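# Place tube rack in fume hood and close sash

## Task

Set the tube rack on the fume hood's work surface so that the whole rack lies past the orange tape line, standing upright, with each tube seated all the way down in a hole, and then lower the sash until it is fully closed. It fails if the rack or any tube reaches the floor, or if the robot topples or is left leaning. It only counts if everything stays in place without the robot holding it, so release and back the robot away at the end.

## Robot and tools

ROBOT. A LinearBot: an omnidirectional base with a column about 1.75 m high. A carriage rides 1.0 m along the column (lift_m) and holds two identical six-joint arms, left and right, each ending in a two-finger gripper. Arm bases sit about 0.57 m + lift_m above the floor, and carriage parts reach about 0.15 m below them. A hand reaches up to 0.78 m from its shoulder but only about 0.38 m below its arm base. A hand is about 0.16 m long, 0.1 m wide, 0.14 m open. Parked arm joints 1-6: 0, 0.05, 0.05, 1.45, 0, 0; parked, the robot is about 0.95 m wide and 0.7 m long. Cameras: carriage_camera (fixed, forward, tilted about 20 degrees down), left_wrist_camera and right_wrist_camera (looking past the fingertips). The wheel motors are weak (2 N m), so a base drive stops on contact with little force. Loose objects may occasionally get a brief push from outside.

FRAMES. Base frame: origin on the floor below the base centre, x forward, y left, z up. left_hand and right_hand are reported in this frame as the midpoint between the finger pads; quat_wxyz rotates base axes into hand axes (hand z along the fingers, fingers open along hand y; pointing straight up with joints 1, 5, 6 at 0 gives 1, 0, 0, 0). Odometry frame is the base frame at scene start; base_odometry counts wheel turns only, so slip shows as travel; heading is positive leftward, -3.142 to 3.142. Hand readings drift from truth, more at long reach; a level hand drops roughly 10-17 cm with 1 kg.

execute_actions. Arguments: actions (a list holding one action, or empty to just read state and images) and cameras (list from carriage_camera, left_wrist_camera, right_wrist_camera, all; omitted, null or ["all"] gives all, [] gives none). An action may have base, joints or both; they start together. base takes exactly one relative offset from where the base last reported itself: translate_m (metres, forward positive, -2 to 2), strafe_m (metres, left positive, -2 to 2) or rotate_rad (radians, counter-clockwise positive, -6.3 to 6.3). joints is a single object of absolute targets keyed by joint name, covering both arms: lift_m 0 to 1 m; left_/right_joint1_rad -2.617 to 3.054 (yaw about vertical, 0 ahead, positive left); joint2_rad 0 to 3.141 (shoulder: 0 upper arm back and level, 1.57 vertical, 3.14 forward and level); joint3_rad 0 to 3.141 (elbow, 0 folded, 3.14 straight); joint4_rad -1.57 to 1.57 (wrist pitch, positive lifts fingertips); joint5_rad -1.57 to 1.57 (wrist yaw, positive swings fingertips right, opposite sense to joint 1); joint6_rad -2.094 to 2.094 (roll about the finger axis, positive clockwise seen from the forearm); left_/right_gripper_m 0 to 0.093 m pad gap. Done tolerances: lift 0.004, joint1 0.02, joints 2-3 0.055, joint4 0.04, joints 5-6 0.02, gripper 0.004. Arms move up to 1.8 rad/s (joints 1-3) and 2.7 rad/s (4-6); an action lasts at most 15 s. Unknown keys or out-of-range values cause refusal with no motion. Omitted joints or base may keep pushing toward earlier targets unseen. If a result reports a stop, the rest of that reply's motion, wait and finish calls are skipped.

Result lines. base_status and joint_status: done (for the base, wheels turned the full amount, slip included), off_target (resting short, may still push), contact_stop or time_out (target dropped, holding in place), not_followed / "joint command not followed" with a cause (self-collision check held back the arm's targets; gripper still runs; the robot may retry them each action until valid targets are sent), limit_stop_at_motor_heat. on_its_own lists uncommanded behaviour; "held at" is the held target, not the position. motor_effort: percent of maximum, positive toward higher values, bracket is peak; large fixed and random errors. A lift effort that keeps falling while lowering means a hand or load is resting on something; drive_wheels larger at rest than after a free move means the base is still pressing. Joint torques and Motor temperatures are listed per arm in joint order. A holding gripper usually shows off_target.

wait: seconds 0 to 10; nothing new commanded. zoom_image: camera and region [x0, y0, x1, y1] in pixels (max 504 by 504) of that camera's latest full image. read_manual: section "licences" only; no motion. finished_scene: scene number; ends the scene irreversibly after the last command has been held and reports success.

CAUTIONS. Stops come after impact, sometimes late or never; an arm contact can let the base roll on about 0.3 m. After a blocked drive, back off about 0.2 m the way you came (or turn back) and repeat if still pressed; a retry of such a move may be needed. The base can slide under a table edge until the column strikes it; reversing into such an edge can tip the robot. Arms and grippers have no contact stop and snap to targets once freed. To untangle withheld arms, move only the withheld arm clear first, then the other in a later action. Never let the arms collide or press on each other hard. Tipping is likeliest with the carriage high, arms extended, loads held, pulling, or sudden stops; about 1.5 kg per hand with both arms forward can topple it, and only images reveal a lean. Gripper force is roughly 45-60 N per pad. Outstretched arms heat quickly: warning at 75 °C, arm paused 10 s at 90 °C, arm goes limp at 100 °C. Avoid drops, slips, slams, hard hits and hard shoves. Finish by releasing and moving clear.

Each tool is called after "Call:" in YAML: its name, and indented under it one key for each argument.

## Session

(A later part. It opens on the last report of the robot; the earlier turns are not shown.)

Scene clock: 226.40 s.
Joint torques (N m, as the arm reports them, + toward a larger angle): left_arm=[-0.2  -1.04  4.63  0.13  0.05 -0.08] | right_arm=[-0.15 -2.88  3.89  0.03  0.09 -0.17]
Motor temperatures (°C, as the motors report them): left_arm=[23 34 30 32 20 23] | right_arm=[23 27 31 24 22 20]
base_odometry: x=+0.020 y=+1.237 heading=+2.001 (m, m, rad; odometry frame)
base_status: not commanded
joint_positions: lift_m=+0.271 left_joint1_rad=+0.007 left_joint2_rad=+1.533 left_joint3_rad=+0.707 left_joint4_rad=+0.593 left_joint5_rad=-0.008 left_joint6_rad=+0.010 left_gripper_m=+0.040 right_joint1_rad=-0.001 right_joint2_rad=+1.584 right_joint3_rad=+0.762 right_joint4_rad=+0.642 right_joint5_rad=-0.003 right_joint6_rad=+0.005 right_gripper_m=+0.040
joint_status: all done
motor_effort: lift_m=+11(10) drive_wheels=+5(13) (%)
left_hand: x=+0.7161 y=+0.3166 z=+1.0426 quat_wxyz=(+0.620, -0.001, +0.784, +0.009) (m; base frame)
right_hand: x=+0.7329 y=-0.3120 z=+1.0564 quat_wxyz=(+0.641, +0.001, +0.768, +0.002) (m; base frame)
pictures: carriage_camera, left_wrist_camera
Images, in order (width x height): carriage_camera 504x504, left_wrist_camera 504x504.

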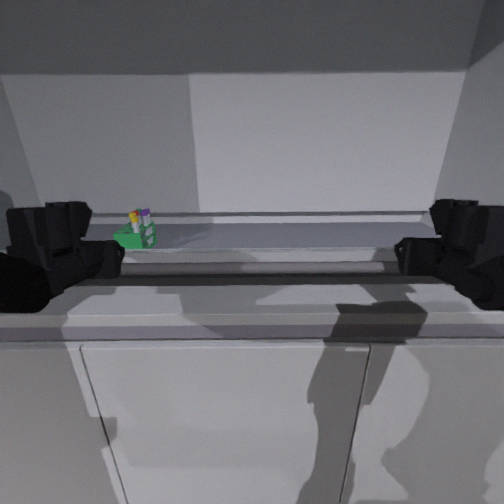

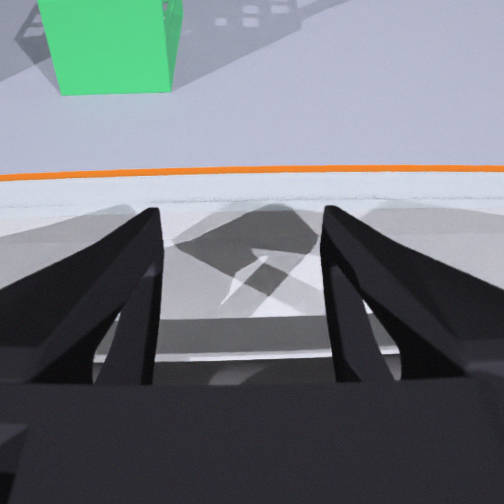

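Call:
execute_actions:
  actions:
    - {"joints":{"lift_m":0.245,"left_joint4_rad":0.33,"right_joint4_rad":0.38}}
  cameras: ["carriage_camera","left_wrist_camera"]

Scene clock: 229.37 s.
Joint torques (N m, as the arm reports them, + toward a larger angle): left_arm=[-0.2  -1.5   3.59  0.03  0.05 -0.03] | right_arm=[-0.06 -2.88  3.08 -0.09  0.11 -0.1 ]
Motor temperatures (°C, as the motors report them): left_arm=[23 33 30 31 20 23] | right_arm=[23 27 31 24 22 20]
base_odometry: x=+0.020 y=+1.237 heading=+2.001 (m, m, rad; odometry frame)
base_status: not commanded
joint_positions: lift_m=+0.246 left_joint1_rad=+0.007 left_joint2_rad=+1.537 left_joint3_rad=+0.719 left_joint4_rad=+0.531 left_joint5_rad=-0.008 left_joint6_rad=+0.006 left_gripper_m=+0.040 right_joint1_rad=-0.001 right_joint2_rad=+1.584 right_joint3_rad=+0.771 right_joint4_rad=+0.579 right_joint5_rad=-0.003 right_joint6_rad=-0.002 right_gripper_m=+0.040
joint_status: left_joint4_rad off_target (ended at +0.530, target +0.330); right_joint4_rad off_target (ended at +0.579, target +0.380); the others done
motor_effort: lift_m=+11(10) drive_wheels=+5(15) (%)
left_hand: x=+0.7149 y=+0.3166 z=+1.0065 quat_wxyz=(+0.599, -0.003, +0.801, +0.007) (m; base frame)
right_hand: x=+0.7314 y=-0.3120 z=+1.0199 quat_wxyz=(+0.620, -0.001, +0.785, +0.000) (m; base frame)
pictures: carriage_camera, left_wrist_camera
Images, in order (width x height): carriage_camera 504x504, left_wrist_camera 504x504.

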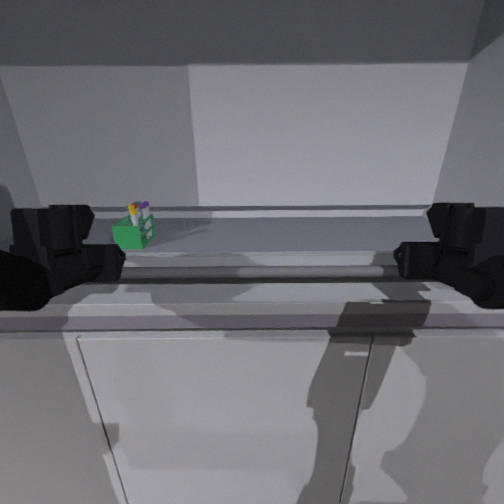

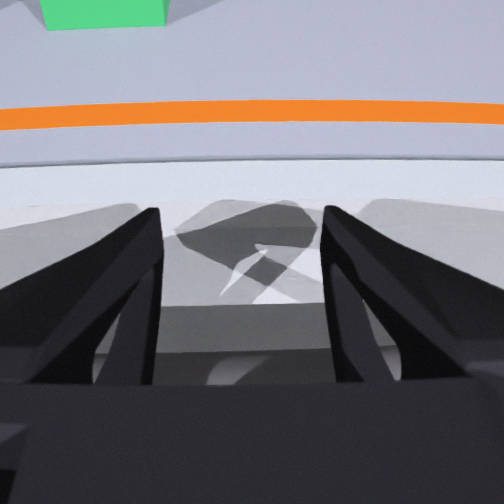

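Call:
execute_actions:
  actions:
    - {"joints":{"lift_m":0.225,"left_joint4_rad":0.25,"right_joint4_rad":0.30}}
  cameras: ["carriage_camera","left_wrist_camera"]

Scene clock: 231.27 s.
Joint torques (N m, as the arm reports them, + toward a larger angle): left_arm=[-0.21 -0.51  3.31 -0.58  0.05 -0.02] | right_arm=[-0.01 -1.93  2.71 -0.58  0.11 -0.02]
Motor temperatures (°C, as the motors report them): left_arm=[23 33 30 31 20 23] | right_arm=[23 26 31 24 22 20]
base_odometry: x=+0.020 y=+1.237 heading=+2.001 (m, m, rad; odometry frame)
base_status: not commanded
joint_positions: lift_m=+0.226 left_joint1_rad=+0.007 left_joint2_rad=+1.526 left_joint3_rad=+0.723 left_joint4_rad=+0.501 left_joint5_rad=-0.008 left_joint6_rad=+0.005 left_gripper_m=+0.040 right_joint1_rad=-0.001 right_joint2_rad=+1.574 right_joint3_rad=+0.775 right_joint4_rad=+0.548 right_joint5_rad=-0.003 right_joint6_rad=-0.004 right_gripper_m=+0.040
joint_status: left_joint4_rad off_target (ended at +0.501, target +0.250); right_joint4_rad off_target (ended at +0.548, target +0.300); the others done
motor_effort: lift_m=+10(9) drive_wheels=-4(12) (%)
left_hand: x=+0.7130 y=+0.3165 z=+0.9859 quat_wxyz=(+0.593, -0.003, +0.805, +0.007) (m; base frame)
right_hand: x=+0.7296 y=-0.3120 z=+0.9992 quat_wxyz=(+0.613, -0.002, +0.790, -0.001) (m; base frame)
pictures: carriage_camera, left_wrist_camera
Images, in order (width x height): carriage_camera 504x504, left_wrist_camera 504x504.

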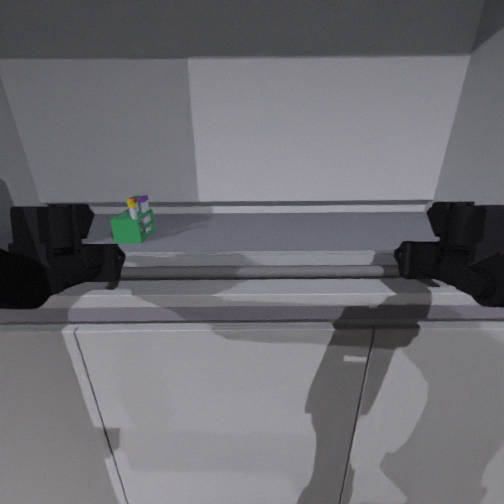

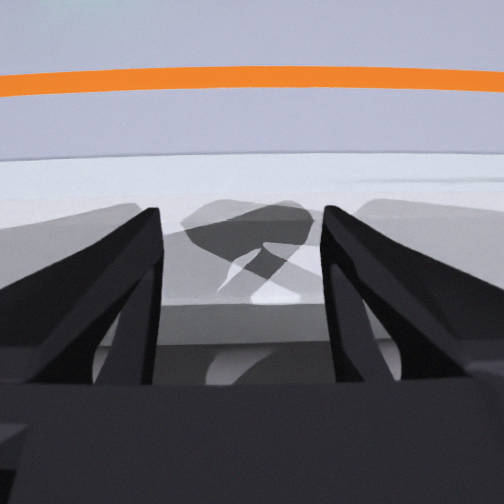

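Call:
execute_actions:
  actions:
    - {"joints":{"lift_m":0.21,"left_joint4_rad":0.19,"right_joint4_rad":0.24}}
  cameras: ["carriage_camera","left_wrist_camera"]

Scene clock: 233.40 s.
Joint torques (N m, as the arm reports them, + toward a larger angle): left_arm=[-0.23  0.92  2.74 -1.42  0.05 -0.03] | right_arm=[-0.22 -0.4   2.34 -1.29  0.1  -0.06]
Motor temperatures (°C, as the motors report them): left_arm=[23 32 29 31 20 23] | right_arm=[23 26 31 24 22 20]
base_odometry: x=+0.020 y=+1.237 heading=+2.001 (m, m, rad; odometry frame)
base_status: not commanded
joint_positions: lift_m=+0.211 left_joint1_rad=+0.007 left_joint2_rad=+1.510 left_joint3_rad=+0.731 left_joint4_rad=+0.510 left_joint5_rad=-0.008 left_joint6_rad=+0.006 left_gripper_m=+0.040 right_joint1_rad=-0.001 right_joint2_rad=+1.557 right_joint3_rad=+0.782 right_joint4_rad=+0.555 right_joint5_rad=-0.003 right_joint6_rad=-0.003 right_gripper_m=+0.040
joint_status: left_joint4_rad off_target (ended at +0.510, target +0.190); right_joint4_rad off_target (ended at +0.555, target +0.240); the others done
motor_effort: lift_m=+9(10) drive_wheels=+13(16) (%)
left_hand: x=+0.7141 y=+0.3166 z=+0.9836 quat_wxyz=(+0.606, -0.003, +0.796, +0.007) (m; base frame)
right_hand: x=+0.7301 y=-0.3120 z=+0.9970 quat_wxyz=(+0.625, -0.002, +0.780, +0.000) (m; base frame)
pictures: carriage_camera, left_wrist_camera
Images, in order (width x height): carriage_camera 504x504, left_wrist_camera 504x504.

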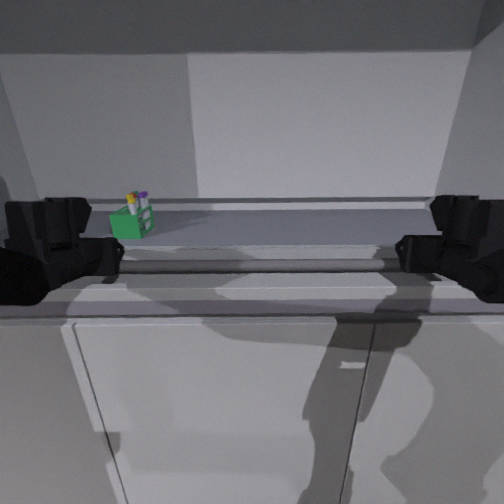

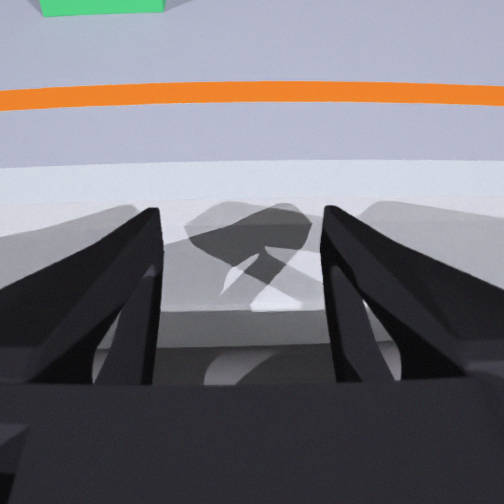

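Bottomed out. Unload and retreat.

Call:
execute_actions:
  actions:
    - {"joints":{"lift_m":0.31,"left_joint4_rad":0.5,"right_joint4_rad":0.55}}
  cameras: []

Call:
execute_actions:
  actions:
    - {"base":{"translate_m":-0.3}}
  cameras: ["carriage_camera","left_wrist_camera"]

Scene clock: 235.93 s.
Joint torques (N m, as the arm reports them, + toward a larger angle): left_arm=[-0.2  -5.89  7.53  2.24  0.03 -0.01] | right_arm=[-0.15 -8.19  5.83  1.87  0.08 -0.02]
Motor temperatures (°C, as the motors report them): left_arm=[23 32 29 31 20 23] | right_arm=[23 26 30 24 22 20]
base_odometry: x=+0.020 y=+1.237 heading=+2.001 (m, m, rad; odometry frame)
base_status: not commanded
joint_positions: lift_m=+0.310 left_joint1_rad=+0.007 left_joint2_rad=+1.586 left_joint3_rad=+0.669 left_joint4_rad=+0.517 left_joint5_rad=-0.007 left_joint6_rad=+0.004 left_gripper_m=+0.040 right_joint1_rad=-0.001 right_joint2_rad=+1.641 right_joint3_rad=+0.732 right_joint4_rad=+0.560 right_joint5_rad=-0.003 right_joint6_rad=-0.005 right_gripper_m=+0.040
joint_status: all done
motor_effort: lift_m=+16(18) drive_wheels=+5(14) (%)
left_hand: x=+0.7037 y=+0.3162 z=+1.0239 quat_wxyz=(+0.552, -0.003, +0.834, +0.006) (m; base frame)
right_hand: x=+0.7241 y=-0.3120 z=+1.0366 quat_wxyz=(+0.573, -0.003, +0.819, -0.001) (m; base frame)
pictures: none
No camera images: the call's "cameras" was empty. Leave "cameras" out to get every camera's image.

Scene clock: 238.53 s.
Joint torques (N m, as the arm reports them, + toward a larger angle): left_arm=[-0.19 -5.92  7.6   2.27  0.01 -0.01] | right_arm=[-0.21 -8.02  6.    1.83  0.1  -0.06]
Motor temperatures (°C, as the motors report them): left_arm=[23 32 29 32 20 23] | right_arm=[23 27 30 25 22 20]
base_odometry: x=+0.145 y=+0.965 heading=+2.001 (m, m, rad; odometry frame)
base_status: done
joint_positions: lift_m=+0.310 left_joint1_rad=+0.007 left_joint2_rad=+1.586 left_joint3_rad=+0.669 left_joint4_rad=+0.513 left_joint5_rad=-0.004 left_joint6_rad=+0.004 left_gripper_m=+0.040 right_joint1_rad=-0.001 right_joint2_rad=+1.641 right_joint3_rad=+0.732 right_joint4_rad=+0.559 right_joint5_rad=-0.003 right_joint6_rad=-0.005 right_gripper_m=+0.040
joint_status: not commanded
motor_effort: lift_m=+17(17) drive_wheels=-3(45) (%)
left_hand: x=+0.7034 y=+0.3158 z=+1.0231 quat_wxyz=(+0.551, -0.002, +0.835, +0.005) (m; base frame)
right_hand: x=+0.7240 y=-0.3120 z=+1.0364 quat_wxyz=(+0.573, -0.003, +0.820, -0.001) (m; base frame)
pictures: carriage_camera, left_wrist_camera
Images, in order (width x height): carriage_camera 504x504, left_wrist_camera 504x504.

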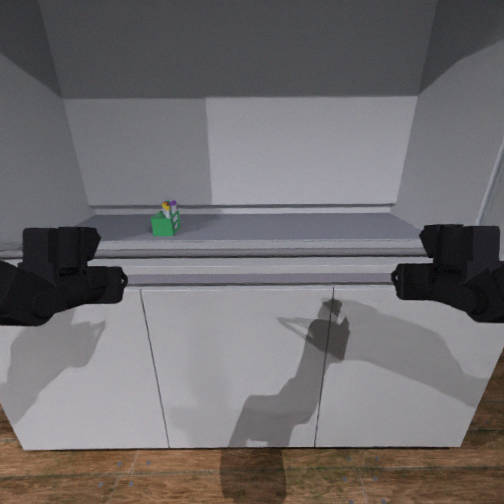

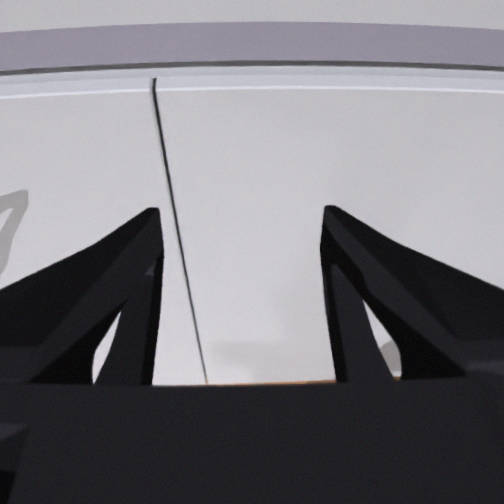

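Call:
zoom_image:
  camera: "carriage_camera"
  region: [120, 185, 240, 285]

Region (120, 185, 240, 285) of carriage_camera's 504x504 image, scaled by 4.200, with more detail than that image has.

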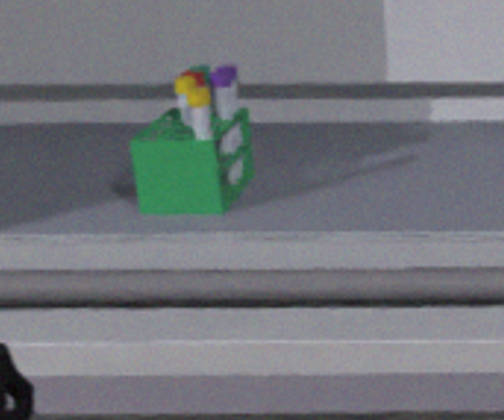

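Call:
finished_scene:
  scene: 1

The scene is finished: the task was done.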